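## Task

Pick up the small cardboard box from the shelving at the aisle's far end and set it directly on the desk surface, not on top of any carton. Every empty carton between the shelf units must end up fully outside that region, which also includes a strip of floor in front of the aisle as deep as the robot's base is long. At the end the gripper must be empty, the robot must touch nothing movable, and the cardboard box must be still. The robot must not tip over or be left leaning.

## Robot and tools

ROBOT. A simulated Hello Robot Stretch 4 with a single arm: an omni-wheel base, a lift riding up a mast, a telescoping arm that reaches forward, a wrist with yaw, pitch and roll, and a two-finger gripper. It stands about 1.6 m tall; the base rim lies within 0.23 m of the base origin. Loose objects may occasionally be nudged by something else.

FRAMES. Base frame: origin on the floor below the base centre, x forward, y left, z up. hand_pose is reported in this frame and marks a point between the open fingertips; with all wrist joints at 0 its axes line up with the base frame. Its printed value may be somewhat off. The odometry frame is where the base frame was when the scene began; base_odometry heading runs -3.142 to 3.142, positive to the left, and counts wheel rotation, so slipping shows up as motion.

execute_actions. Argument actions: a list holding one action or nothing (empty returns state and images only). cameras: list from head_camera, head_left_camera, head_right_camera, wrist_camera, all; omitted/null/["all"] gives every camera, [] gives none. An action may carry base, joints or both, plus optional pace and contact_limits; alternatively end_of_arm on its own.
- base: exactly one key, each a relative offset from the base's position in the latest reported state. translate_m: metres straight ahead (negative backward), -2 to 2. strafe_m: metres sideways, left positive, -2 to 2. rotate_rad: radians turning in place, counter-clockwise positive, -3.2 to 3.2.
- joints: absolute targets keyed by name. lift_m 0 to 1.2 m; arm_m 0 to 0.55 m extension; wrist_yaw_rad -1.134 to 4.276 (0 forward, positive left, 3.14 tucked back, above 3.4 may hit the arm); wrist_pitch_rad -1.117 to 4.259 (0 level, 1.57 pointing down); wrist_roll_rad -1.117 to 4.259 (0 fingers level, positive turns clockwise viewed from behind); gripper_m -0.038 to 0.141 m fingertip gap (below 0 the tips squeeze each other). Done tolerances: ±0.004 for lift, arm and gripper, ±0.02 yaw and roll, ±0.05 pitch. Targets outside a range are clipped and reported; any other bad value or unknown key rejects the call with no motion.
- pace: "slow", "default", "fast", "max". Base top speed 0.1/0.3/0.4/0.6 m/s and turn rate 1/2/3/4 rad/s respectively, further limited when lift_m exceeds 0.2 (down to 0.3 m/s and 1 rad/s at 1.2).
- contact_limits: only arm_m, 0 (gentlest) to 0.75 (firmest), default 0.5; the arm stops when it pushes past this.
- end_of_arm: "enable_torque" re-powers wrist or gripper motors that shut off.
Motions in one action start together. Any joint or the base you leave out may keep pushing toward an earlier target. No action exceeds 15 s. If a result reports a stop, later motion, wait and finished_scene calls in that same reply are skipped.

wait: seconds 0 to 10; the robot keeps its last command. zoom_image: camera name and region [x0, y0, x1, y1] in pixels of that camera's latest full image, at most 504x504. read_manual: section "licences" only, no motion. finished_scene: scene number; ends the scene permanently and says whether the task succeeded.

CAMERAS. head_camera looks forward and down from the mast top; aim it by turning the base. head_left_camera and head_right_camera are fisheyes beside it, angled lower, showing base and arm. wrist_camera looks along the fingers, tips near the bottom of its image. The pictures line lists image order.

RESULTS. base_status / joint_status: "done" (for the base, wheels turned the commanded amount even if slipping); "off_target" (rested away from target, may still push); "contact_stop_at_<key>" (blocked by something; lift, arm or wheels go slack, a slack lift can sag under load); "limit_stop_at_<name>" (built-in limit); "limit_stop_at_tilt" (lean over 6 degrees, lift/arm/wheels slack and unresponsive until it levels); "limit_stop_at_own_body" (self-collision guard; moving away works); "torque_fault" (a wrist or gripper motor overloaded and went limp; send enable_torque). on_its_own describes uncommanded behaviour; "held at" is the held target, not the position. lidar_m: 12 distances in metres from the base origin, 30-degree sectors, first straight ahead then counter-clockwise (4th left, 7th rear, 10th right); "-" means nothing seen or closer than 0.25 m; it sees from about 0.15 m height upward and may miss glass, thin legs and things behind. wrist_depth_mm: 7x7 grid from top left, 100 to 2000 mm, "-" unknown; shows the robot's own parts. turned_by_wheels vs turned_by_imu differing by more than about 0.1 rad suggests a collision or slip, and heading error roughly equals their difference. base_tilt degrees, forward and right positive, offset up to about 1.5. motor_effort: percent of maximum, positive toward higher joint values, bracket = peak; wheel positive turns base right. Grip is not shown by gripper_m or "done"; look for a clear effort change in gripper_m when squeezing at targets of 0 or more.

GRIPPING. Command a gap smaller than the object; going lower squeezes harder and pulls the object in by up to a third of the shortfall. If fingertips jam against a surface beneath, raise the lift. To unfold at scene start, send lift_m 0.4 with wrist_yaw_rad 0 together.

AVOID. Dropping, slamming or hard pushes. Turning or driving with over 1 kg held and arm_m above 0.2, especially at fast paces, can tip the robot; so can sustained pushing or pulling high up or with a high contact limit. Self-collision is likely with pitch below -0.2 combined with roll below -0.4 or above 4. A wheel on something low can trap the robot after a tilt stop. Prefer short robot motion time; stalled time after a fault counts.

Each tool is called as name([rows], argument=value, ...), one row to a line, values as JSON.

## Session

execute_actions(actions=[])

Scene clock: 0.00 s.
base_odometry: x=+0.000 y=+0.000 heading=+0.000 (m, m, rad; odometry frame)
turned_by_wheels: +0.000 (rad since the last result)
turned_by_imu: +0.000 (rad since the last result)
base_tilt: forward=+0.6 right=+0.6 (deg)
lidar_m: 1.75 1.76 0.82 0.78 0.86 0.95 1.98 2.01 1.47 1.31 1.33 1.91
base_status: not commanded
joint_positions: lift_m=+0.170 arm_m=-0.002 wrist_yaw_rad=+3.064 wrist_pitch_rad=+0.012 wrist_roll_rad=+0.004 gripper_m=+0.057
joint_status: not commanded
motor_effort: lift_m=+19 arm_m=-1 wrist_yaw_rad=-2 wrist_pitch_rad=-6 wrist_roll_rad=+2 gripper_m=-5 wheel_0=+0 wheel_1=+0 wheel_2=+0 (%)
hand_pose: x=-0.1122 y=+0.1095 z=+0.3447 quat_wxyz=(+0.039, -0.006, +0.002, +0.999) (m; base frame)
wrist_depth_mm: 144 146 - - - 1098 809 / - 144 - - - 1078 798 / 106 139 231 - - 1078 809 / 112 143 272 - - 1078 820 / 141 1921 - - - 1060 809 / 1618 1618 1308 1618 1308 1078 809 / 1060 1025 891 931 878 931 820
pictures: head_camera, head_left_camera, head_right_camera, wrist_camera
Images, in order (width x height): head_camera 420x560, head_left_camera 420x672, head_right_camera 420x672, wrist_camera 616x392.

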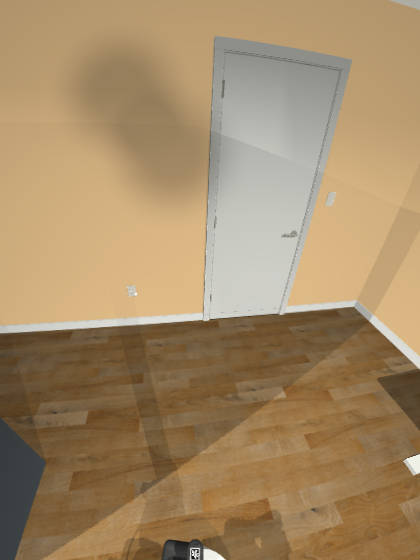

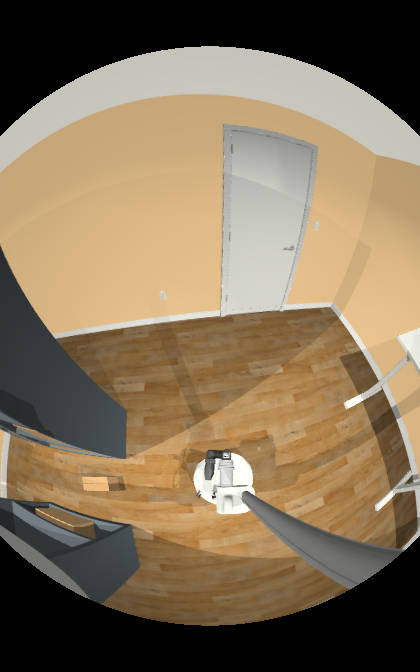

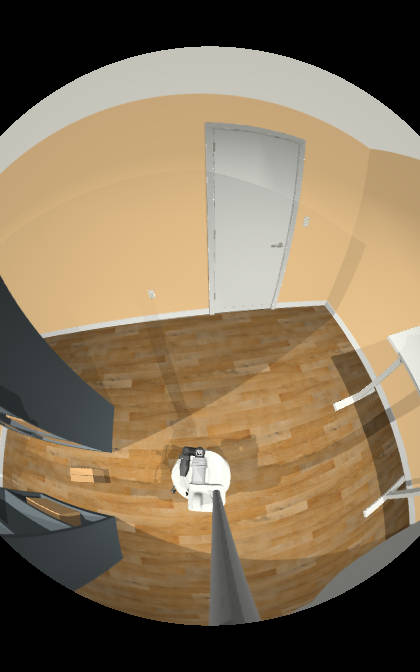

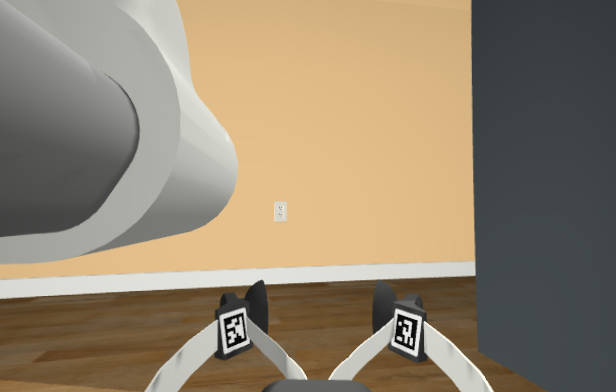

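Aisle is to the left, desk to the right. Turning to face the aisle.

execute_actions([
  {"base":{"rotate_rad":1.6},"joints":{"lift_m":0.4,"wrist_yaw_rad":0}},
])

Scene clock: 2.47 s.
base_odometry: x=+0.000 y=+0.000 heading=+1.600 (m, m, rad; odometry frame)
turned_by_wheels: +1.600 (rad since the last result)
turned_by_imu: +1.551 (rad since the last result)
base_tilt: forward=+0.6 right=+0.6 (deg)
lidar_m: 0.78 0.87 0.96 1.96 1.98 1.45 1.33 1.33 1.95 1.75 1.78 0.84
base_status: done
joint_positions: lift_m=+0.400 arm_m=-0.002 wrist_yaw_rad=+0.000 wrist_pitch_rad=+0.012 wrist_roll_rad=+0.004 gripper_m=+0.057
joint_status: all done
motor_effort: lift_m=+22(24) arm_m=-1(1) wrist_yaw_rad=-3(10) wrist_pitch_rad=-6(6) wrist_roll_rad=+1(1) gripper_m=-4(3) wheel_0=-2(7) wheel_1=-1(8) wheel_2=-1(5) (%)
hand_pose: x=+0.4571 y=-0.0873 z=+0.5747 quat_wxyz=(+1.000, +0.002, +0.006, +0.000) (m; base frame)
wrist_depth_mm: 991 - - 691 591 615 634 / 1098 - - 904 591 603 621 / 1366 - - 809 591 603 621 / 1336 - - 809 580 597 615 / 1281 - - 809 574 591 609 / 1160 - - 991 569 591 615 / 991 1366 1366 564 574 591 603
pictures: head_camera, head_left_camera, head_right_camera, wrist_camera
camera_calibration (this result's frames):
wrist_camera: T_world_to_cam=[[0.0462161, -0.998856, -0.0122832, -0.0938816], [0.0132261, 0.0129072, -0.999829, 0.63516], [0.998844, 0.0460457, 0.0138075, -0.232052], [0, 0, 0, 1]] pos_world=[0.227722, -0.0912873, 0.637102]
Images, in order (width x height): head_camera 420x560, head_left_camera 420x672, head_right_camera 420x672, wrist_camera 616x392.

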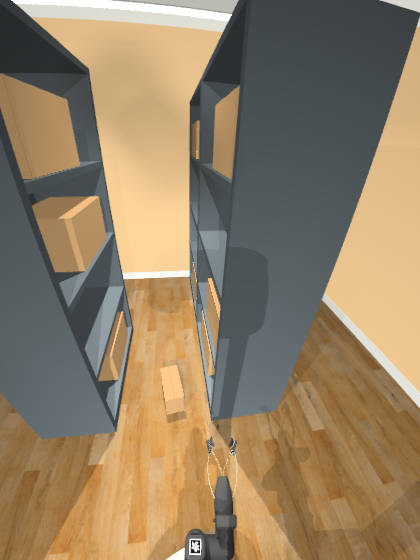

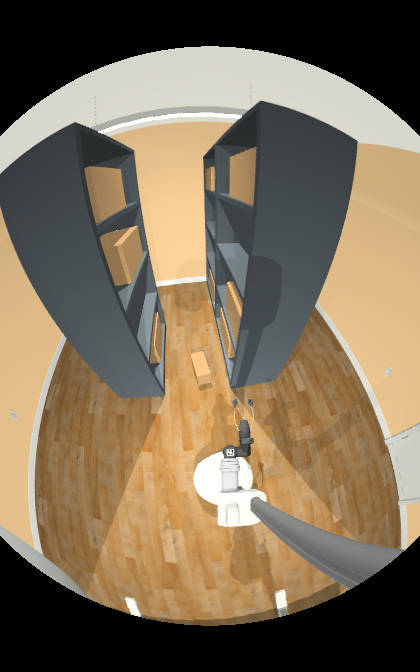

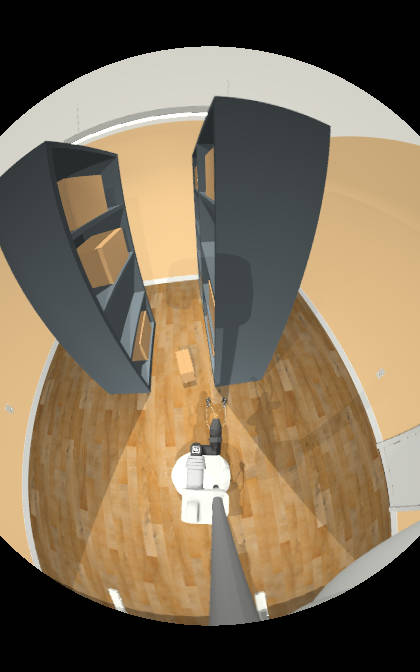

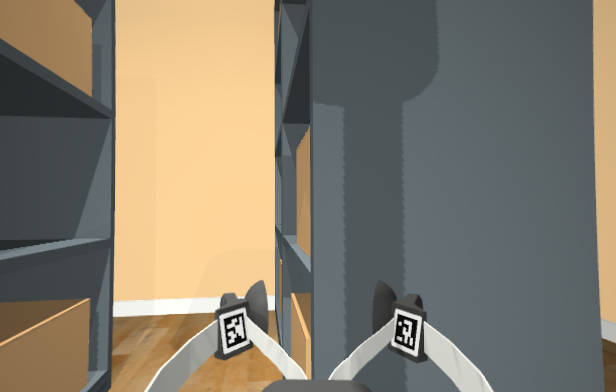

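execute_actions([
  {"base":{"rotate_rad":0.16},"joints":{"gripper_m":0.14,"wrist_pitch_rad":0.7}},
], cameras=[])

execute_actions([
  {"base":{"strafe_m":0.12}},
])

Scene clock: 4.67 s.
base_odometry: x=+0.000 y=+0.000 heading=+1.760 (m, m, rad; odometry frame)
turned_by_wheels: +0.160 (rad since the last result)
turned_by_imu: +0.155 (rad since the last result)
base_tilt: forward=+0.6 right=+0.6 (deg)
lidar_m: 0.79 0.86 1.09 1.95 2.03 1.34 1.33 1.36 1.83 1.75 1.80 0.79
base_status: done
joint_positions: lift_m=+0.400 arm_m=-0.002 wrist_yaw_rad=+0.000 wrist_pitch_rad=+0.701 wrist_roll_rad=+0.004 gripper_m=+0.140
joint_status: all done
motor_effort: lift_m=+22(21) arm_m=-1(1) wrist_yaw_rad=-2(4) wrist_pitch_rad=-3(1) wrist_roll_rad=+1(1) gripper_m=+1(4) wheel_0=+0(5) wheel_1=+0(4) wheel_2=+0(6) (%)
hand_pose: x=+0.3890 y=-0.0874 z=+0.3919 quat_wxyz=(+0.939, +0.002, +0.344, -0.001) (m; base frame)
wrist_depth_mm: 946 1138 - - 820 488 488 / 904 1042 1464 1537 809 530 535 / 960 1042 1118 1098 609 585 591 / 715 931 931 917 683 654 647 / 759 820 798 798 741 732 723 / 707 691 691 691 683 211 676 / 627 603 597 156 574 574 591
pictures: none
No camera images: the call's "cameras" was empty. Leave "cameras" out to get every camera's image.

Scene clock: 6.23 s.
base_odometry: x=-0.118 y=-0.023 heading=+1.760 (m, m, rad; odometry frame)
turned_by_wheels: +0.000 (rad since the last result)
turned_by_imu: +0.001 (rad since the last result)
base_tilt: forward=+0.6 right=+0.6 (deg)
lidar_m: 0.84 0.81 1.93 1.83 1.89 1.35 1.34 1.35 1.94 1.87 1.05 0.80
base_status: done
joint_positions: lift_m=+0.400 arm_m=-0.002 wrist_yaw_rad=+0.000 wrist_pitch_rad=+0.701 wrist_roll_rad=+0.004 gripper_m=+0.140
joint_status: not commanded
motor_effort: lift_m=+22(22) arm_m=-1(1) wrist_yaw_rad=-3(2) wrist_pitch_rad=-3(4) wrist_roll_rad=+2(1) gripper_m=+1(1) wheel_0=+1(6) wheel_1=+0(4) wheel_2=+0(0) (%)
hand_pose: x=+0.3890 y=-0.0874 z=+0.3919 quat_wxyz=(+0.939, +0.002, +0.344, -0.001) (m; base frame)
wrist_depth_mm: 535 946 1921 - 1308 778 488 / 559 904 1397 1537 1308 554 530 / 609 960 1118 854 1060 603 580 / 676 831 960 788 904 647 640 / 768 768 809 798 778 732 723 / 707 683 699 691 691 210 676 / 621 597 597 156 569 574 597
pictures: head_camera, head_left_camera, head_right_camera, wrist_camera
camera_calibration (this result's frames):
wrist_camera: T_world_to_cam=[[0.0275611, -0.998874, -0.0386138, -0.0755162], [-0.626108, 0.0128627, -0.779631, 0.615692], [0.779249, 0.0456638, -0.625048, 0.174252], [0, 0, 0, 1]] pos_world=[0.251785, -0.0913076, 0.586013]
Images, in order (width x height): head_camera 420x560, head_left_camera 420x672, head_right_camera 420x672, wrist_camera 616x392.

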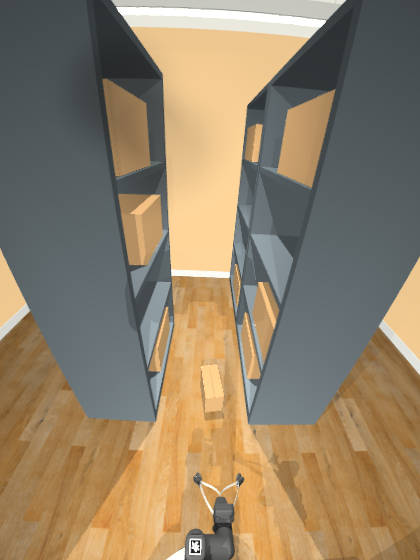

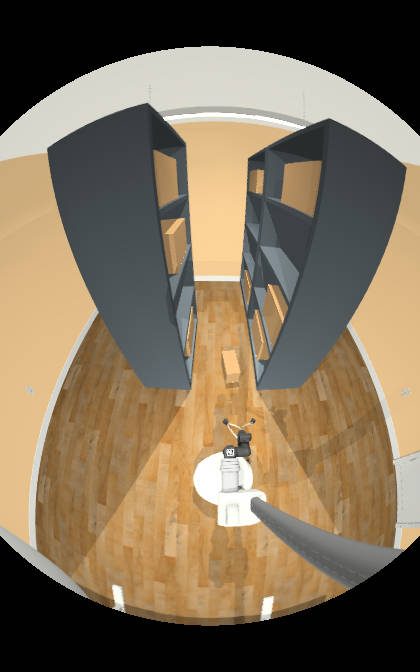

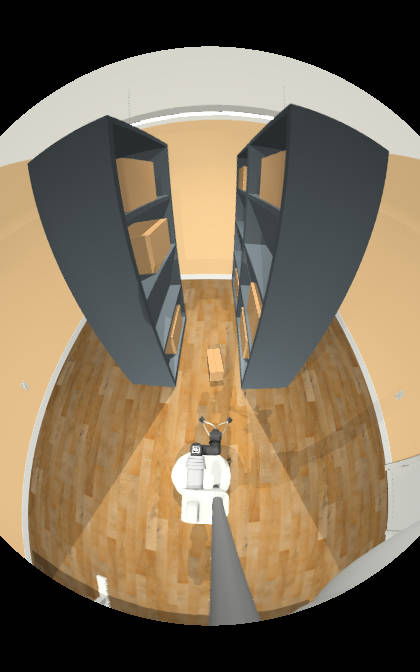

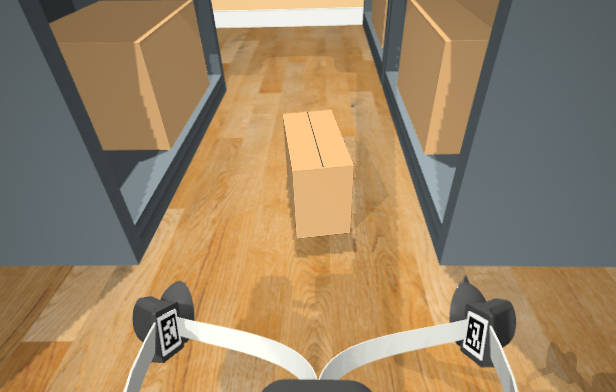

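execute_actions([
  {"base":{"translate_m":0.2},"joints":{"arm_m":0.12,"lift_m":0.12}},
], cameras=["head_camera","wrist_camera"])

Scene clock: 8.70 s.
base_odometry: x=-0.156 y=+0.174 heading=+1.760 (m, m, rad; odometry frame)
turned_by_wheels: +0.000 (rad since the last result)
turned_by_imu: +0.000 (rad since the last result)
base_tilt: forward=+0.6 right=+0.5 (deg)
lidar_m: 0.65 0.64 0.81 1.84 1.90 1.55 1.87 1.58 1.95 1.87 0.80 0.65
base_status: done
joint_positions: lift_m=+0.120 arm_m=+0.119 wrist_yaw_rad=+0.000 wrist_pitch_rad=+0.702 wrist_roll_rad=+0.004 gripper_m=+0.140
joint_status: all done
motor_effort: lift_m=+17(18) arm_m=+5(2) wrist_yaw_rad=-2(2) wrist_pitch_rad=-5(4) wrist_roll_rad=+2(3) gripper_m=-2(1) wheel_0=+1(5) wheel_1=+0(2) wheel_2=+2(8) (%)
hand_pose: x=+0.5104 y=-0.0874 z=+0.1122 quat_wxyz=(+0.939, +0.002, +0.344, -0.001) (m; base frame)
wrist_depth_mm: 554 809 1160 459 1025 603 466 / 569 723 798 322 691 569 504 / 521 627 615 325 549 549 439 / 492 504 500 362 452 484 382 / 427 424 415 399 413 407 375 / 368 357 359 359 357 211 345 / 324 314 312 156 300 300 312
pictures: head_camera, wrist_camera
camera_calibration (this result's frames):
wrist_camera: T_world_to_cam=[[0.027566, -0.998874, -0.0386224, -0.0896581], [-0.626351, 0.0128522, -0.779435, 0.473713], [0.779054, 0.0456771, -0.625291, -0.0949958], [0, 0, 0, 1]] pos_world=[0.373189, -0.0913062, 0.306366]
Images, in order (width x height): head_camera 420x560, wrist_camera 616x392.

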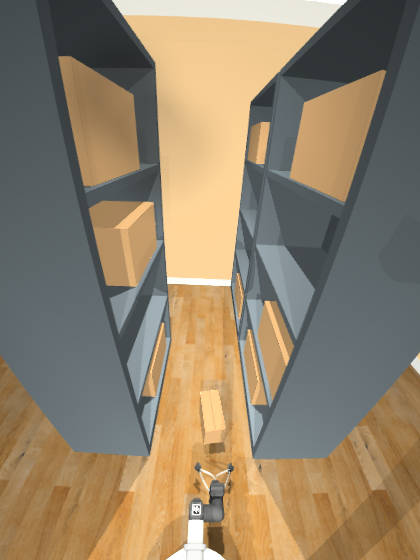

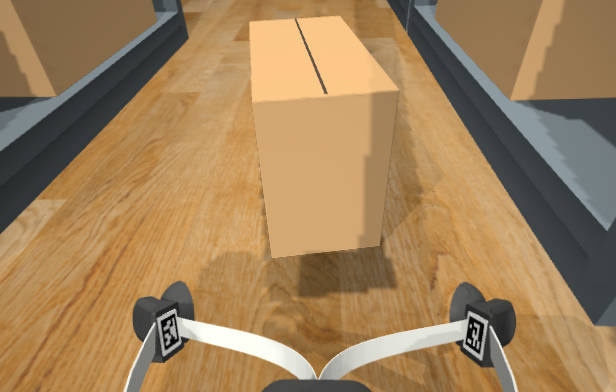

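execute_actions([
  {"joints":{"arm_m":0.28}},
], cameras=["head_camera","wrist_camera"])

execute_actions([
  {"joints":{"gripper_m":0.04}},
], cameras=[])

execute_actions([
  {"joints":{"lift_m":0.25,"arm_m":0.1}},
], cameras=["head_camera","wrist_camera"])

Scene clock: 10.40 s.
base_odometry: x=-0.156 y=+0.174 heading=+1.760 (m, m, rad; odometry frame)
turned_by_wheels: +0.000 (rad since the last result)
turned_by_imu: +0.000 (rad since the last result)
base_tilt: forward=+0.6 right=+0.6 (deg)
lidar_m: 0.69 0.61 0.83 1.84 1.91 1.57 1.88 1.58 1.95 1.86 0.80 0.64
base_status: not commanded
joint_positions: lift_m=+0.120 arm_m=+0.279 wrist_yaw_rad=+0.000 wrist_pitch_rad=+0.702 wrist_roll_rad=+0.004 gripper_m=+0.140
joint_status: all done
motor_effort: lift_m=+17(17) arm_m=+5(7) wrist_yaw_rad=-3(3) wrist_pitch_rad=-5(5) wrist_roll_rad=+2(1) gripper_m=+0(1) wheel_0=+1(1) wheel_1=+0(0) wheel_2=+1(2) (%)
hand_pose: x=+0.6704 y=-0.0874 z=+0.1122 quat_wxyz=(+0.939, +0.002, +0.344, -0.001) (m; base frame)
wrist_depth_mm: 549 809 1118 1138 1008 609 407 / 549 732 768 320 778 569 410 / 521 627 273 246 268 544 399 / 496 504 218 200 197 484 384 / 427 424 182 182 190 404 375 / 368 355 206 209 216 211 347 / 324 312 304 156 259 297 310
pictures: head_camera, wrist_camera
camera_calibration (this result's frames):
wrist_camera: T_world_to_cam=[[0.0276188, -0.998872, -0.0386219, -0.0940924], [-0.626341, 0.0128193, -0.779443, 0.573923], [0.779059, 0.0457178, -0.625281, -0.219644], [0, 0, 0, 1]] pos_world=[0.533186, -0.0913019, 0.306367]
Images, in order (width x height): head_camera 420x560, wrist_camera 616x392.

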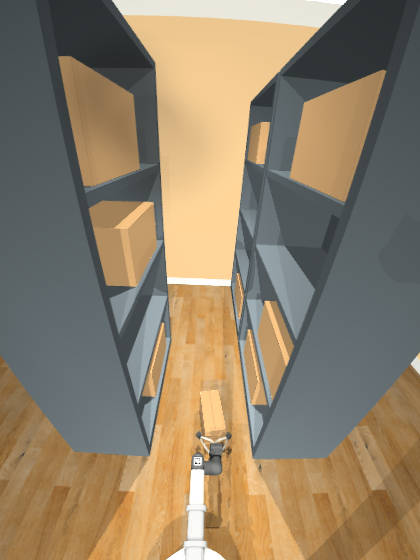

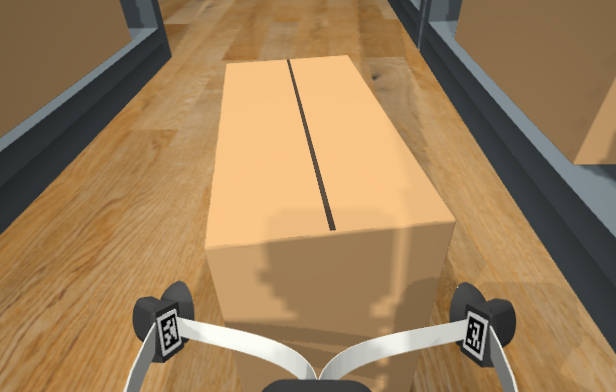

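Scene clock: 12.40 s.
base_odometry: x=-0.156 y=+0.174 heading=+1.760 (m, m, rad; odometry frame)
turned_by_wheels: +0.000 (rad since the last result)
turned_by_imu: +0.000 (rad since the last result)
base_tilt: forward=+0.6 right=+0.6 (deg)
lidar_m: 0.68 0.63 0.83 1.85 1.89 1.58 1.88 1.58 1.93 1.86 0.81 0.64
base_status: not commanded
joint_positions: lift_m=+0.120 arm_m=+0.279 wrist_yaw_rad=+0.000 wrist_pitch_rad=+0.702 wrist_roll_rad=+0.004 gripper_m=+0.040
joint_status: all done
motor_effort: lift_m=+17(17) arm_m=+5(5) wrist_yaw_rad=-2(1) wrist_pitch_rad=-5(4) wrist_roll_rad=+2(1) gripper_m=-5(6) wheel_0=+1(1) wheel_1=+0(0) wheel_2=+1(1) (%)
hand_pose: x=+0.6703 y=-0.0875 z=+0.1122 quat_wxyz=(+0.939, +0.002, +0.344, -0.001) (m; base frame)
wrist_depth_mm: 554 809 1160 1138 1025 615 407 / 554 723 329 322 778 569 407 / 521 621 276 246 242 521 399 / 488 504 324 200 207 459 384 / 424 418 397 199 231 407 373 / 370 362 351 224 222 353 345 / 325 319 301 245 297 312 310
pictures: none
No camera images: the call's "cameras" was empty. Leave "cameras" out to get every camera's image.

Scene clock: 14.03 s.
base_odometry: x=-0.156 y=+0.174 heading=+1.760 (m, m, rad; odometry frame)
turned_by_wheels: +0.000 (rad since the last result)
turned_by_imu: +0.000 (rad since the last result)
base_tilt: forward=+0.6 right=+0.6 (deg)
lidar_m: 0.65 0.63 0.83 1.84 1.89 1.56 1.87 1.57 1.94 1.86 0.82 0.64
base_status: not commanded
joint_positions: lift_m=+0.250 arm_m=+0.101 wrist_yaw_rad=+0.000 wrist_pitch_rad=+0.702 wrist_roll_rad=+0.004 gripper_m=+0.040
joint_status: all done
motor_effort: lift_m=+22(21) arm_m=-5(9) wrist_yaw_rad=-2(2) wrist_pitch_rad=-5(5) wrist_roll_rad=+2(1) gripper_m=-5(6) wheel_0=+1(1) wheel_1=+0(0) wheel_2=+1(1) (%)
hand_pose: x=+0.4921 y=-0.0875 z=+0.2417 quat_wxyz=(+0.939, +0.002, +0.344, -0.001) (m; base frame)
wrist_depth_mm: 554 809 1618 1618 1281 603 480 / 597 798 1118 1118 1042 603 525 / 640 750 842 512 854 609 569 / 603 699 691 427 647 603 564 / 539 609 597 477 549 549 462 / 504 517 508 496 213 492 379 / 466 459 430 442 427 445 413
pictures: head_camera, wrist_camera
camera_calibration (this result's frames):
wrist_camera: T_world_to_cam=[[0.0273233, -0.99888, -0.0386265, -0.0840833], [-0.626472, 0.0130003, -0.779336, 0.563329], [0.778965, 0.0454925, -0.625415, 0.000292641], [0, 0, 0, 1]] pos_world=[0.354979, -0.0913259, 0.435957]
Images, in order (width x height): head_camera 420x560, wrist_camera 616x392.

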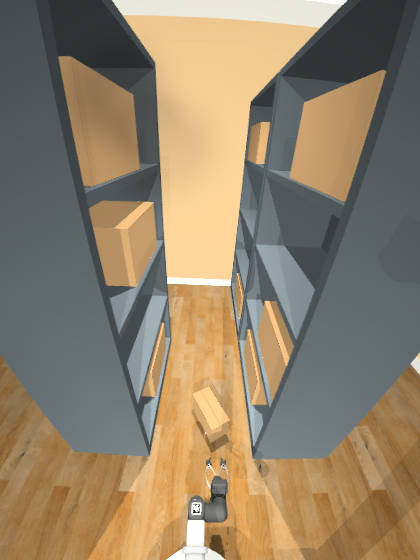

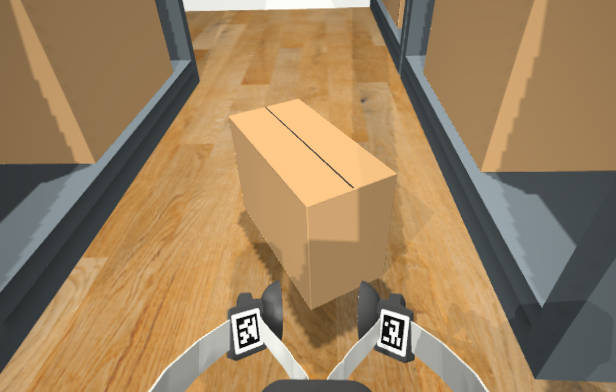

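execute_actions([
  {"base":{"strafe_m":-0.04},"joints":{"lift_m":0.34,"arm_m":0.41,"wrist_yaw_rad":0.45,"wrist_pitch_rad":1.2,"gripper_m":0.14}},
], cameras=["head_camera","wrist_camera"])

Scene clock: 16.40 s.
base_odometry: x=-0.116 y=+0.181 heading=+1.760 (m, m, rad; odometry frame)
turned_by_wheels: +0.000 (rad since the last result)
turned_by_imu: +0.000 (rad since the last result)
base_tilt: forward=+0.6 right=+0.6 (deg)
lidar_m: 0.68 0.64 0.80 1.87 1.94 1.56 1.87 1.59 1.86 1.82 0.81 0.63
base_status: done
joint_positions: lift_m=+0.340 arm_m=+0.409 wrist_yaw_rad=+0.450 wrist_pitch_rad=+1.201 wrist_roll_rad=+0.004 gripper_m=+0.140
joint_status: all done
motor_effort: lift_m=+22(22) arm_m=+5(2) wrist_yaw_rad=-2(4) wrist_pitch_rad=-1(5) wrist_roll_rad=+2(1) gripper_m=-1(4) wheel_0=-1(7) wheel_1=+1(8) wheel_2=+1(0) (%)
hand_pose: x=+0.7120 y=-0.0333 z=+0.2491 quat_wxyz=(+0.805, -0.124, +0.551, +0.183) (m; base frame)
wrist_depth_mm: 549 504 627 654 640 627 615 / 521 525 603 597 591 585 585 / 484 544 564 353 353 544 549 / 466 530 530 329 325 508 512 / 480 500 496 310 304 480 480 / 477 469 466 291 289 211 452 / 452 442 439 156 271 274 424
pictures: head_camera, wrist_camera
camera_calibration (this result's frames):
wrist_camera: T_world_to_cam=[[0.439662, -0.89693, -0.0470629, -0.323813], [-0.83666, -0.389936, -0.384641, 0.743989], [0.326645, 0.208488, -0.921866, 0.232442], [0, 0, 0, 1]] pos_world=[0.688908, -0.0487905, 0.485209]
Images, in order (width x height): head_camera 420x560, wrist_camera 616x392.

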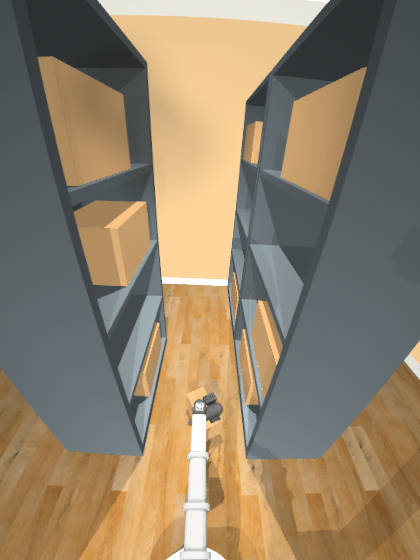

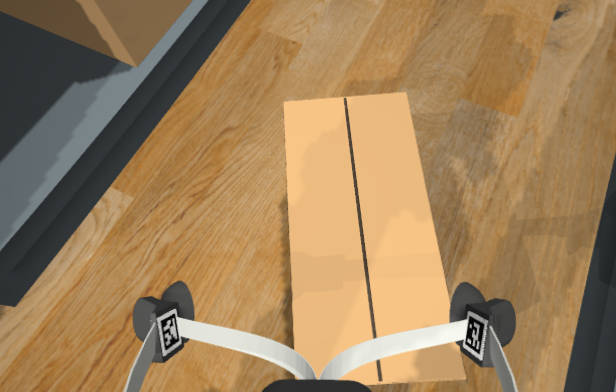

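execute_actions([
  {"base":{"strafe_m":-0.045},"joints":{"arm_m":0.44}},
], cameras=[])

execute_actions([
  {"joints":{"lift_m":0.19}},
], cameras=["head_camera","wrist_camera"])

Scene clock: 17.60 s.
base_odometry: x=-0.072 y=+0.190 heading=+1.760 (m, m, rad; odometry frame)
turned_by_wheels: +0.000 (rad since the last result)
turned_by_imu: +0.000 (rad since the last result)
base_tilt: forward=+0.7 right=+0.7 (deg)
lidar_m: 0.66 0.67 0.82 1.91 1.98 1.57 1.86 2.44 1.87 1.77 0.80 0.61
base_status: done
joint_positions: lift_m=+0.340 arm_m=+0.439 wrist_yaw_rad=+0.450 wrist_pitch_rad=+1.201 wrist_roll_rad=+0.004 gripper_m=+0.140
joint_status: all done
motor_effort: lift_m=+22(22) arm_m=+5(8) wrist_yaw_rad=-2(3) wrist_pitch_rad=-1(2) wrist_roll_rad=+1(2) gripper_m=-2(1) wheel_0=-2(8) wheel_1=+1(7) wheel_2=+1(2) (%)
hand_pose: x=+0.7420 y=-0.0333 z=+0.2491 quat_wxyz=(+0.805, -0.124, +0.551, +0.183) (m; base frame)
wrist_depth_mm: 492 544 640 654 634 634 615 / 517 569 609 597 597 585 574 / 496 564 554 349 554 549 535 / 504 535 517 327 517 512 500 / 504 504 488 307 480 488 442 / 480 469 296 291 452 211 394 / 452 442 279 156 272 421 366
pictures: none
No camera images: the call's "cameras" was empty. Leave "cameras" out to get every camera's image.

Scene clock: 19.20 s.
base_odometry: x=-0.072 y=+0.190 heading=+1.761 (m, m, rad; odometry frame)
turned_by_wheels: +0.001 (rad since the last result)
turned_by_imu: +0.001 (rad since the last result)
base_tilt: forward=+0.6 right=+0.6 (deg)
lidar_m: 0.80 0.66 0.81 1.93 1.96 1.54 1.85 2.43 1.85 1.78 0.81 0.61
base_status: not commanded
joint_positions: lift_m=+0.205 arm_m=+0.439 wrist_yaw_rad=+0.452 wrist_pitch_rad=+1.189 wrist_roll_rad=+0.005 gripper_m=+0.140
joint_status: lift_m contact_stop (moved -0.135 of -0.150)
on_its_own: lift_m is slack since a contact_stop (your +0.190 is given up); wrist_pitch_rad is at rest, and its effort (+32) is outside its rest range (-23 to +23)
motor_effort: lift_m=+11(17) arm_m=+5(5) wrist_yaw_rad=-8(8) wrist_pitch_rad=+32(40) wrist_roll_rad=-1(0) gripper_m=-2(4) wheel_0=+2(3) wheel_1=+1(2) wheel_2=+3(3) (%)
hand_pose: x=+0.7450 y=-0.0317 z=+0.1158 quat_wxyz=(+0.808, -0.123, +0.546, +0.184) (m; base frame)
wrist_depth_mm: 413 488 246 241 477 480 473 / 439 462 226 223 433 442 436 / 430 427 209 206 211 410 407 / 402 397 194 192 193 384 379 / 377 373 181 180 179 362 355 / 351 340 170 169 167 332 336 / 332 187 158 160 155 174 317
pictures: head_camera, wrist_camera
camera_calibration (this result's frames):
wrist_camera: T_world_to_cam=[[0.441184, -0.89617, -0.0472918, -0.344193], [-0.83208, -0.388756, -0.395616, 0.718863], [0.336154, 0.21389, -0.917197, 0.0910154], [0, 0, 0, 1]] pos_world=[0.719409, -0.0484607, 0.351596]
Images, in order (width x height): head_camera 420x560, wrist_camera 616x392.

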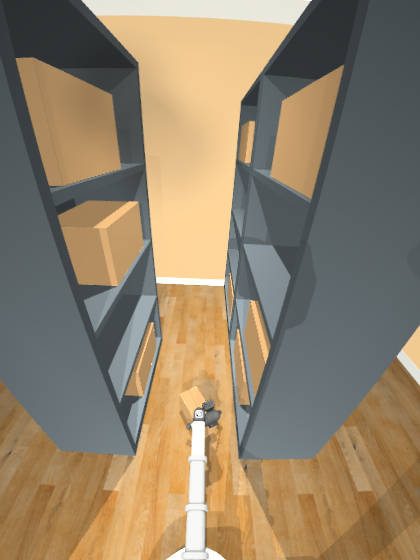

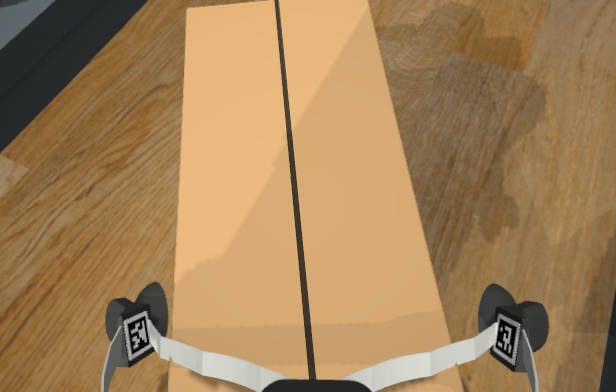

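execute_actions([
  {"joints":{"lift_m":0.22,"gripper_m":0.03}},
], cameras=[])

execute_actions([
  {"joints":{"lift_m":0.32}},
], cameras=["head_camera","wrist_camera"])

Scene clock: 21.43 s.
base_odometry: x=-0.072 y=+0.190 heading=+1.760 (m, m, rad; odometry frame)
turned_by_wheels: +0.000 (rad since the last result)
turned_by_imu: +0.000 (rad since the last result)
base_tilt: forward=+0.7 right=+0.6 (deg)
lidar_m: 0.77 0.68 0.83 1.93 1.98 1.56 1.86 2.44 1.86 1.80 0.81 0.61
base_status: not commanded
joint_positions: lift_m=+0.220 arm_m=+0.439 wrist_yaw_rad=+0.450 wrist_pitch_rad=+1.202 wrist_roll_rad=+0.005 gripper_m=+0.031
joint_status: all done
motor_effort: lift_m=+18(16) arm_m=+5(5) wrist_yaw_rad=-2(8) wrist_pitch_rad=-4(29) wrist_roll_rad=+1(0) gripper_m=-34(33) wheel_0=+1(3) wheel_1=+0(1) wheel_2=+1(4) (%)
hand_pose: x=+0.7419 y=-0.0334 z=+0.1293 quat_wxyz=(+0.804, -0.124, +0.551, +0.183) (m; base frame)
wrist_depth_mm: 421 492 233 224 224 473 466 / 445 459 213 207 205 439 430 / 430 430 198 193 190 413 404 / 404 399 185 180 177 384 379 / 379 377 174 170 166 362 357 / 357 353 163 160 157 338 342 / 336 168 154 151 149 160 236
pictures: none
No camera images: the call's "cameras" was empty. Leave "cameras" out to get every camera's image.

Scene clock: 22.87 s.
base_odometry: x=-0.072 y=+0.190 heading=+1.760 (m, m, rad; odometry frame)
turned_by_wheels: +0.000 (rad since the last result)
turned_by_imu: +0.000 (rad since the last result)
base_tilt: forward=+0.6 right=+0.6 (deg)
lidar_m: 0.66 0.67 0.83 1.92 1.97 1.57 1.86 2.44 1.87 1.79 0.79 0.59
base_status: not commanded
joint_positions: lift_m=+0.320 arm_m=+0.439 wrist_yaw_rad=+0.450 wrist_pitch_rad=+1.202 wrist_roll_rad=+0.005 gripper_m=+0.031
joint_status: all done
motor_effort: lift_m=+22(21) arm_m=+5(5) wrist_yaw_rad=-3(2) wrist_pitch_rad=-3(4) wrist_roll_rad=+2(1) gripper_m=-32(31) wheel_0=+1(1) wheel_1=+0(0) wheel_2=+1(1) (%)
hand_pose: x=+0.7419 y=-0.0334 z=+0.2289 quat_wxyz=(+0.804, -0.124, +0.551, +0.183) (m; base frame)
wrist_depth_mm: 484 535 232 224 225 603 597 / 496 559 213 207 205 564 554 / 473 539 199 193 190 525 517 / 500 512 185 180 176 492 484 / 484 480 174 170 166 459 439 / 459 452 164 160 157 433 392 / 430 168 155 152 149 160 250
pictures: head_camera, wrist_camera
camera_calibration (this result's frames):
wrist_camera: T_world_to_cam=[[0.439518, -0.896997, -0.0471122, -0.337869], [-0.837001, -0.389959, -0.383876, 0.761286], [0.325964, 0.208154, -0.922182, 0.204714], [0, 0, 0, 1]] pos_world=[0.718967, -0.0488097, 0.465106]
Images, in order (width x height): head_camera 420x560, wrist_camera 616x392.

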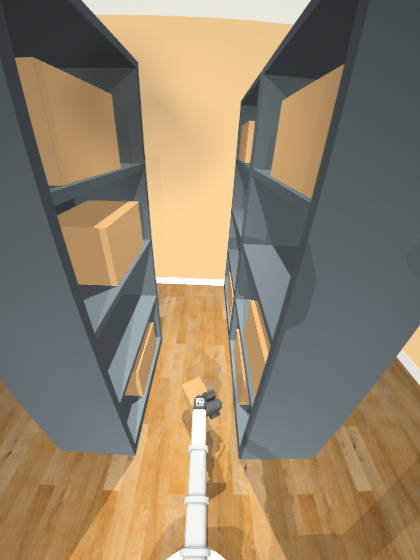

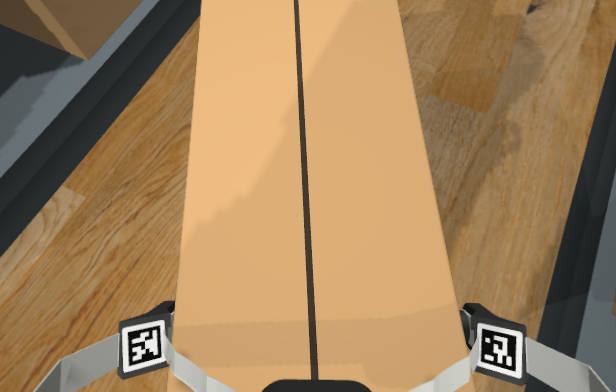

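execute_actions([
  {"base":{"translate_m":-0.25},"joints":{"arm_m":0.15,"wrist_yaw_rad":0.0}},
], cameras=[])

execute_actions([
  {"base":{"rotate_rad":-1.1}},
], cameras=[])

execute_actions([
  {"base":{"translate_m":0.3},"joints":{"arm_m":0.5,"lift_m":0.235}},
], cameras=["head_camera","head_left_camera"])

Scene clock: 25.33 s.
base_odometry: x=-0.025 y=-0.056 heading=+1.760 (m, m, rad; odometry frame)
turned_by_wheels: +0.000 (rad since the last result)
turned_by_imu: +0.001 (rad since the last result)
base_tilt: forward=+0.6 right=+0.6 (deg)
lidar_m: 0.48 0.89 2.01 1.92 1.97 1.31 1.24 1.32 1.86 1.78 1.89 0.83
base_status: done
joint_positions: lift_m=+0.320 arm_m=+0.151 wrist_yaw_rad=+0.000 wrist_pitch_rad=+1.202 wrist_roll_rad=+0.004 gripper_m=+0.031
joint_status: all done
motor_effort: lift_m=+22(22) arm_m=-5(8) wrist_yaw_rad=-2(9) wrist_pitch_rad=-4(5) wrist_roll_rad=+1(2) gripper_m=-33(30) wheel_0=+1(5) wheel_1=+0(3) wheel_2=+1(8) (%)
hand_pose: x=+0.4258 y=-0.0874 z=+0.2289 quat_wxyz=(+0.825, +0.002, +0.565, -0.001) (m; base frame)
wrist_depth_mm: 615 634 232 224 224 539 539 / 591 591 213 208 206 559 554 / 549 549 199 193 189 525 521 / 512 512 186 180 177 496 484 / 488 484 173 170 166 462 455 / 459 455 163 160 156 433 436 / 433 167 154 152 149 159 279
pictures: none
No camera images: the call's "cameras" was empty. Leave "cameras" out to get every camera's image.

Scene clock: 27.10 s.
base_odometry: x=-0.025 y=-0.056 heading=+0.660 (m, m, rad; odometry frame)
turned_by_wheels: -1.100 (rad since the last result)
turned_by_imu: -1.066 (rad since the last result)
base_tilt: forward=+0.6 right=+0.6 (deg)
lidar_m: 0.47 0.86 0.82 0.89 1.15 1.91 1.98 1.34 1.25 1.30 1.85 1.78
base_status: done
joint_positions: lift_m=+0.320 arm_m=+0.151 wrist_yaw_rad=+0.000 wrist_pitch_rad=+1.202 wrist_roll_rad=+0.004 gripper_m=+0.031
joint_status: not commanded
motor_effort: lift_m=+21(22) arm_m=-5(5) wrist_yaw_rad=-2(2) wrist_pitch_rad=-5(5) wrist_roll_rad=+2(2) gripper_m=-34(32) wheel_0=-1(4) wheel_1=+0(6) wheel_2=+0(4) (%)
hand_pose: x=+0.4259 y=-0.0874 z=+0.2290 quat_wxyz=(+0.825, +0.002, +0.565, -0.001) (m; base frame)
wrist_depth_mm: 647 634 232 224 224 603 597 / 591 580 213 208 205 559 554 / 549 549 199 193 190 525 521 / 517 512 186 180 176 492 488 / 484 484 174 170 166 462 459 / 459 449 163 160 157 433 436 / 433 167 155 152 149 160 281
pictures: none
No camera images: the call's "cameras" was empty. Leave "cameras" out to get every camera's image.

Scene clock: 29.57 s.
base_odometry: x=+0.212 y=+0.129 heading=+0.660 (m, m, rad; odometry frame)
turned_by_wheels: +0.000 (rad since the last result)
turned_by_imu: +0.000 (rad since the last result)
base_tilt: forward=+0.7 right=+0.6 (deg)
lidar_m: 0.71 0.69 0.67 0.91 0.95 2.18 2.28 1.49 1.40 2.23 1.58 1.52
base_status: done
joint_positions: lift_m=+0.235 arm_m=+0.499 wrist_yaw_rad=+0.000 wrist_pitch_rad=+1.201 wrist_roll_rad=+0.004 gripper_m=+0.031
joint_status: all done
motor_effort: lift_m=+18(17) arm_m=+5(7) wrist_yaw_rad=-2(3) wrist_pitch_rad=-4(5) wrist_roll_rad=+2(1) gripper_m=-34(33) wheel_0=+1(5) wheel_1=+0(10) wheel_2=+1(7) (%)
hand_pose: x=+0.7742 y=-0.0874 z=+0.1443 quat_wxyz=(+0.825, +0.002, +0.565, -0.001) (m; base frame)
wrist_depth_mm: 521 517 232 224 224 492 484 / 484 480 213 207 206 455 452 / 449 445 199 193 190 424 421 / 421 418 186 181 177 399 399 / 397 392 174 169 166 377 373 / 375 370 164 160 157 351 355 / 349 168 154 152 149 160 243
pictures: head_camera, head_left_camera
Images, in order (width x height): head_camera 420x560, head_left_camera 420x672.

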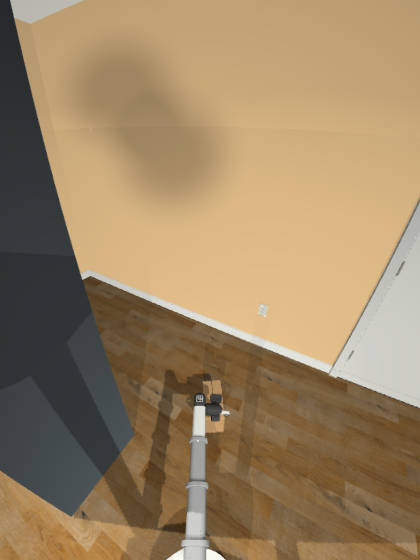

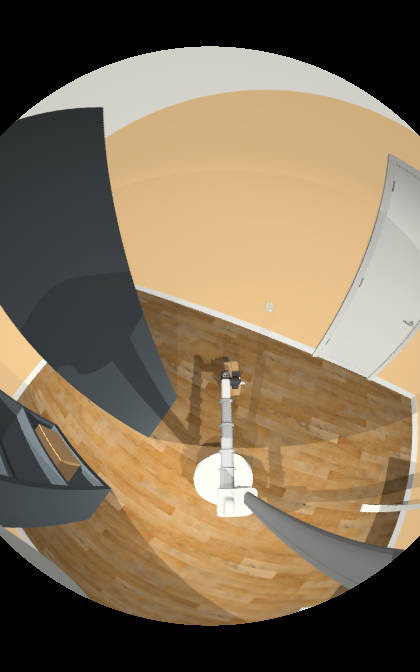

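execute_actions([
  {"joints":{"lift_m":0.222}},
], cameras=[])

execute_actions([
  {"joints":{"gripper_m":0.14}},
], cameras=[])

execute_actions([
  {"joints":{"lift_m":0.45}},
], cameras=[])

execute_actions([
  {"base":{"translate_m":-0.3},"joints":{"arm_m":0,"wrist_pitch_rad":0.5}},
], cameras=[])

execute_actions([
  {"base":{"rotate_rad":1.1}},
])

Scene clock: 30.47 s.
base_odometry: x=+0.212 y=+0.129 heading=+0.660 (m, m, rad; odometry frame)
turned_by_wheels: +0.000 (rad since the last result)
turned_by_imu: +0.000 (rad since the last result)
base_tilt: forward=+0.7 right=+0.6 (deg)
lidar_m: 0.71 0.70 0.66 0.91 0.93 2.19 2.25 1.48 1.40 2.25 1.58 1.52
base_status: not commanded
joint_positions: lift_m=+0.222 arm_m=+0.499 wrist_yaw_rad=+0.000 wrist_pitch_rad=+1.201 wrist_roll_rad=+0.004 gripper_m=+0.031
joint_status: all done
motor_effort: lift_m=+17(17) arm_m=+5(5) wrist_yaw_rad=-3(3) wrist_pitch_rad=-4(4) wrist_roll_rad=+1(4) gripper_m=-31(31) wheel_0=+1(1) wheel_1=+0(0) wheel_2=+0(1) (%)
hand_pose: x=+0.7742 y=-0.0874 z=+0.1313 quat_wxyz=(+0.825, +0.002, +0.565, -0.001) (m; base frame)
wrist_depth_mm: 500 496 232 223 224 477 473 / 466 462 213 208 205 442 439 / 433 430 198 193 189 413 407 / 402 402 186 181 176 384 387 / 382 377 174 169 166 364 362 / 359 355 163 160 157 338 343 / 342 168 154 152 149 160 238
pictures: none
No camera images: the call's "cameras" was empty. Leave "cameras" out to get every camera's image.

Scene clock: 32.57 s.
base_odometry: x=+0.212 y=+0.128 heading=+0.660 (m, m, rad; odometry frame)
turned_by_wheels: +0.000 (rad since the last result)
turned_by_imu: +0.000 (rad since the last result)
base_tilt: forward=+0.6 right=+0.6 (deg)
lidar_m: 0.70 0.71 0.66 0.90 0.95 2.19 2.26 1.48 1.41 2.26 1.60 1.51
base_status: not commanded
joint_positions: lift_m=+0.222 arm_m=+0.499 wrist_yaw_rad=-0.001 wrist_pitch_rad=+1.198 wrist_roll_rad=+0.005 gripper_m=+0.140
joint_status: all done
motor_effort: lift_m=+14(17) arm_m=+5(5) wrist_yaw_rad=+1(6) wrist_pitch_rad=+7(8) wrist_roll_rad=-1(1) gripper_m=-1(29) wheel_0=-2(2) wheel_1=+0(1) wheel_2=-3(4) (%)
hand_pose: x=+0.7750 y=-0.0875 z=+0.1320 quat_wxyz=(+0.826, +0.002, +0.564, -0.002) (m; base frame)
wrist_depth_mm: 508 508 488 251 473 484 480 / 473 466 239 233 237 452 445 / 439 436 222 216 218 418 413 / 410 407 208 202 202 392 389 / 387 382 194 190 189 370 366 / 364 219 181 179 178 206 345 / 343 334 169 169 164 178 325
pictures: none
No camera images: the call's "cameras" was empty. Leave "cameras" out to get every camera's image.

Scene clock: 34.60 s.
base_odometry: x=+0.212 y=+0.128 heading=+0.660 (m, m, rad; odometry frame)
turned_by_wheels: +0.000 (rad since the last result)
turned_by_imu: +0.001 (rad since the last result)
base_tilt: forward=+0.6 right=+0.6 (deg)
lidar_m: 0.73 0.70 0.65 0.92 0.95 2.18 2.27 1.49 1.40 2.24 1.59 1.52
base_status: not commanded
joint_positions: lift_m=+0.450 arm_m=+0.499 wrist_yaw_rad=+0.000 wrist_pitch_rad=+1.201 wrist_roll_rad=+0.005 gripper_m=+0.140
joint_status: all done
motor_effort: lift_m=+22(23) arm_m=+5(5) wrist_yaw_rad=-2(1) wrist_pitch_rad=-1(7) wrist_roll_rad=+2(1) gripper_m=+0(3) wheel_0=+0(2) wheel_1=+0(1) wheel_2=-1(3) (%)
hand_pose: x=+0.7744 y=-0.0875 z=+0.3591 quat_wxyz=(+0.825, +0.002, +0.565, -0.001) (m; base frame)
wrist_depth_mm: 820 809 820 788 788 768 759 / 768 750 750 741 723 723 715 / 715 699 699 691 683 676 668 / 654 647 647 449 627 627 621 / 621 609 609 418 591 591 597 / 591 574 574 397 559 211 554 / 554 539 535 156 382 521 530
pictures: none
No camera images: the call's "cameras" was empty. Leave "cameras" out to get every camera's image.

Scene clock: 37.13 s.
base_odometry: x=-0.025 y=-0.056 heading=+0.660 (m, m, rad; odometry frame)
turned_by_wheels: +0.000 (rad since the last result)
turned_by_imu: +0.001 (rad since the last result)
base_tilt: forward=+0.6 right=+0.6 (deg)
lidar_m: 1.00 0.86 0.86 0.90 1.14 1.91 2.00 1.36 1.27 1.30 1.86 1.77
base_status: done
joint_positions: lift_m=+0.450 arm_m=+0.001 wrist_yaw_rad=+0.000 wrist_pitch_rad=+0.502 wrist_roll_rad=+0.005 gripper_m=+0.140
joint_status: all done
motor_effort: lift_m=+22(22) arm_m=-5(4) wrist_yaw_rad=-2(3) wrist_pitch_rad=-5(9) wrist_roll_rad=+2(1) gripper_m=-1(3) wheel_0=+0(5) wheel_1=-1(6) wheel_2=-1(9) (%)
hand_pose: x=+0.4247 y=-0.0875 z=+0.4892 quat_wxyz=(+0.969, +0.002, +0.248, -0.001) (m; base frame)
wrist_depth_mm: - - 1863 1618 1464 1308 1205 / 723 - - 1661 1537 1397 1281 / 732 - 1983 1756 1576 1430 1308 / 750 1464 1464 1397 1464 1397 1336 / 788 1098 1138 1042 1118 1098 1098 / 809 917 931 904 917 211 891 / 778 759 759 156 723 732 768
pictures: none
No camera images: the call's "cameras" was empty. Leave "cameras" out to get every camera's image.

Scene clock: 38.90 s.
base_odometry: x=-0.025 y=-0.055 heading=+1.760 (m, m, rad; odometry frame)
turned_by_wheels: +1.100 (rad since the last result)
turned_by_imu: +1.066 (rad since the last result)
base_tilt: forward=+0.6 right=+0.6 (deg)
lidar_m: 0.92 0.86 2.01 1.93 1.97 1.28 1.27 1.33 1.86 1.78 1.00 0.85
base_status: done
joint_positions: lift_m=+0.450 arm_m=+0.001 wrist_yaw_rad=+0.000 wrist_pitch_rad=+0.502 wrist_roll_rad=+0.005 gripper_m=+0.140
joint_status: not commanded
motor_effort: lift_m=+20(21) arm_m=-5(5) wrist_yaw_rad=-2(2) wrist_pitch_rad=-6(6) wrist_roll_rad=+1(1) gripper_m=-2(0) wheel_0=+1(7) wheel_1=-1(6) wheel_2=+1(8) (%)
hand_pose: x=+0.4247 y=-0.0874 z=+0.4892 quat_wxyz=(+0.969, +0.002, +0.248, -0.001) (m; base frame)
wrist_depth_mm: 1255 1336 - - 866 521 517 / 691 1366 - - 917 544 544 / 634 1098 1808 - 1060 585 580 / 668 1025 1397 1464 960 634 621 / 715 1060 1138 1138 946 676 668 / 759 831 931 917 778 211 715 / 798 768 759 156 732 732 759
pictures: head_camera, head_left_camera, head_right_camera, wrist_camera
camera_calibration (this result's frames):
wrist_camera: T_world_to_cam=[[0.034511, -0.998873, -0.0325732, -0.0786593], [-0.459419, 0.0130887, -0.888123, 0.696258], [0.887549, 0.0456148, -0.458449, 0.0797982], [0, 0, 0, 1]] pos_world=[0.251764, -0.0913238, 0.652384]
Images, in order (width x height): head_camera 420x560, head_left_camera 420x672, head_right_camera 420x672, wrist_camera 616x392.

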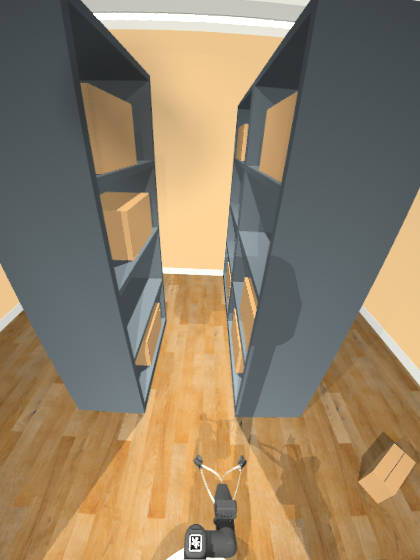

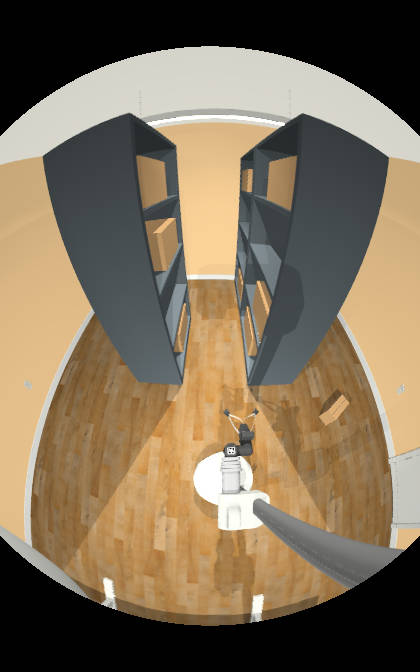

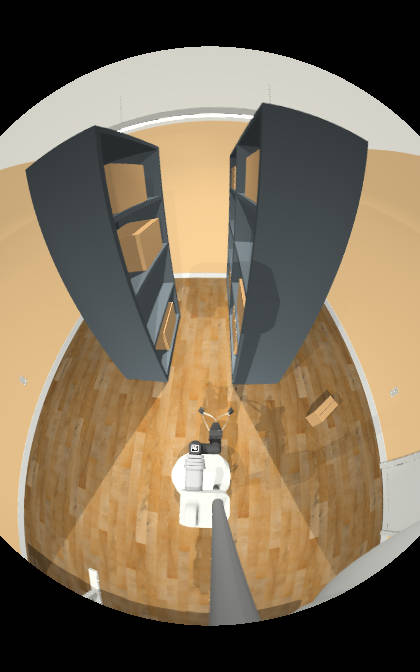

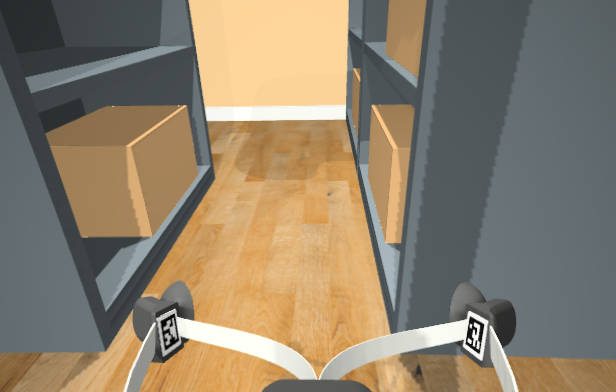

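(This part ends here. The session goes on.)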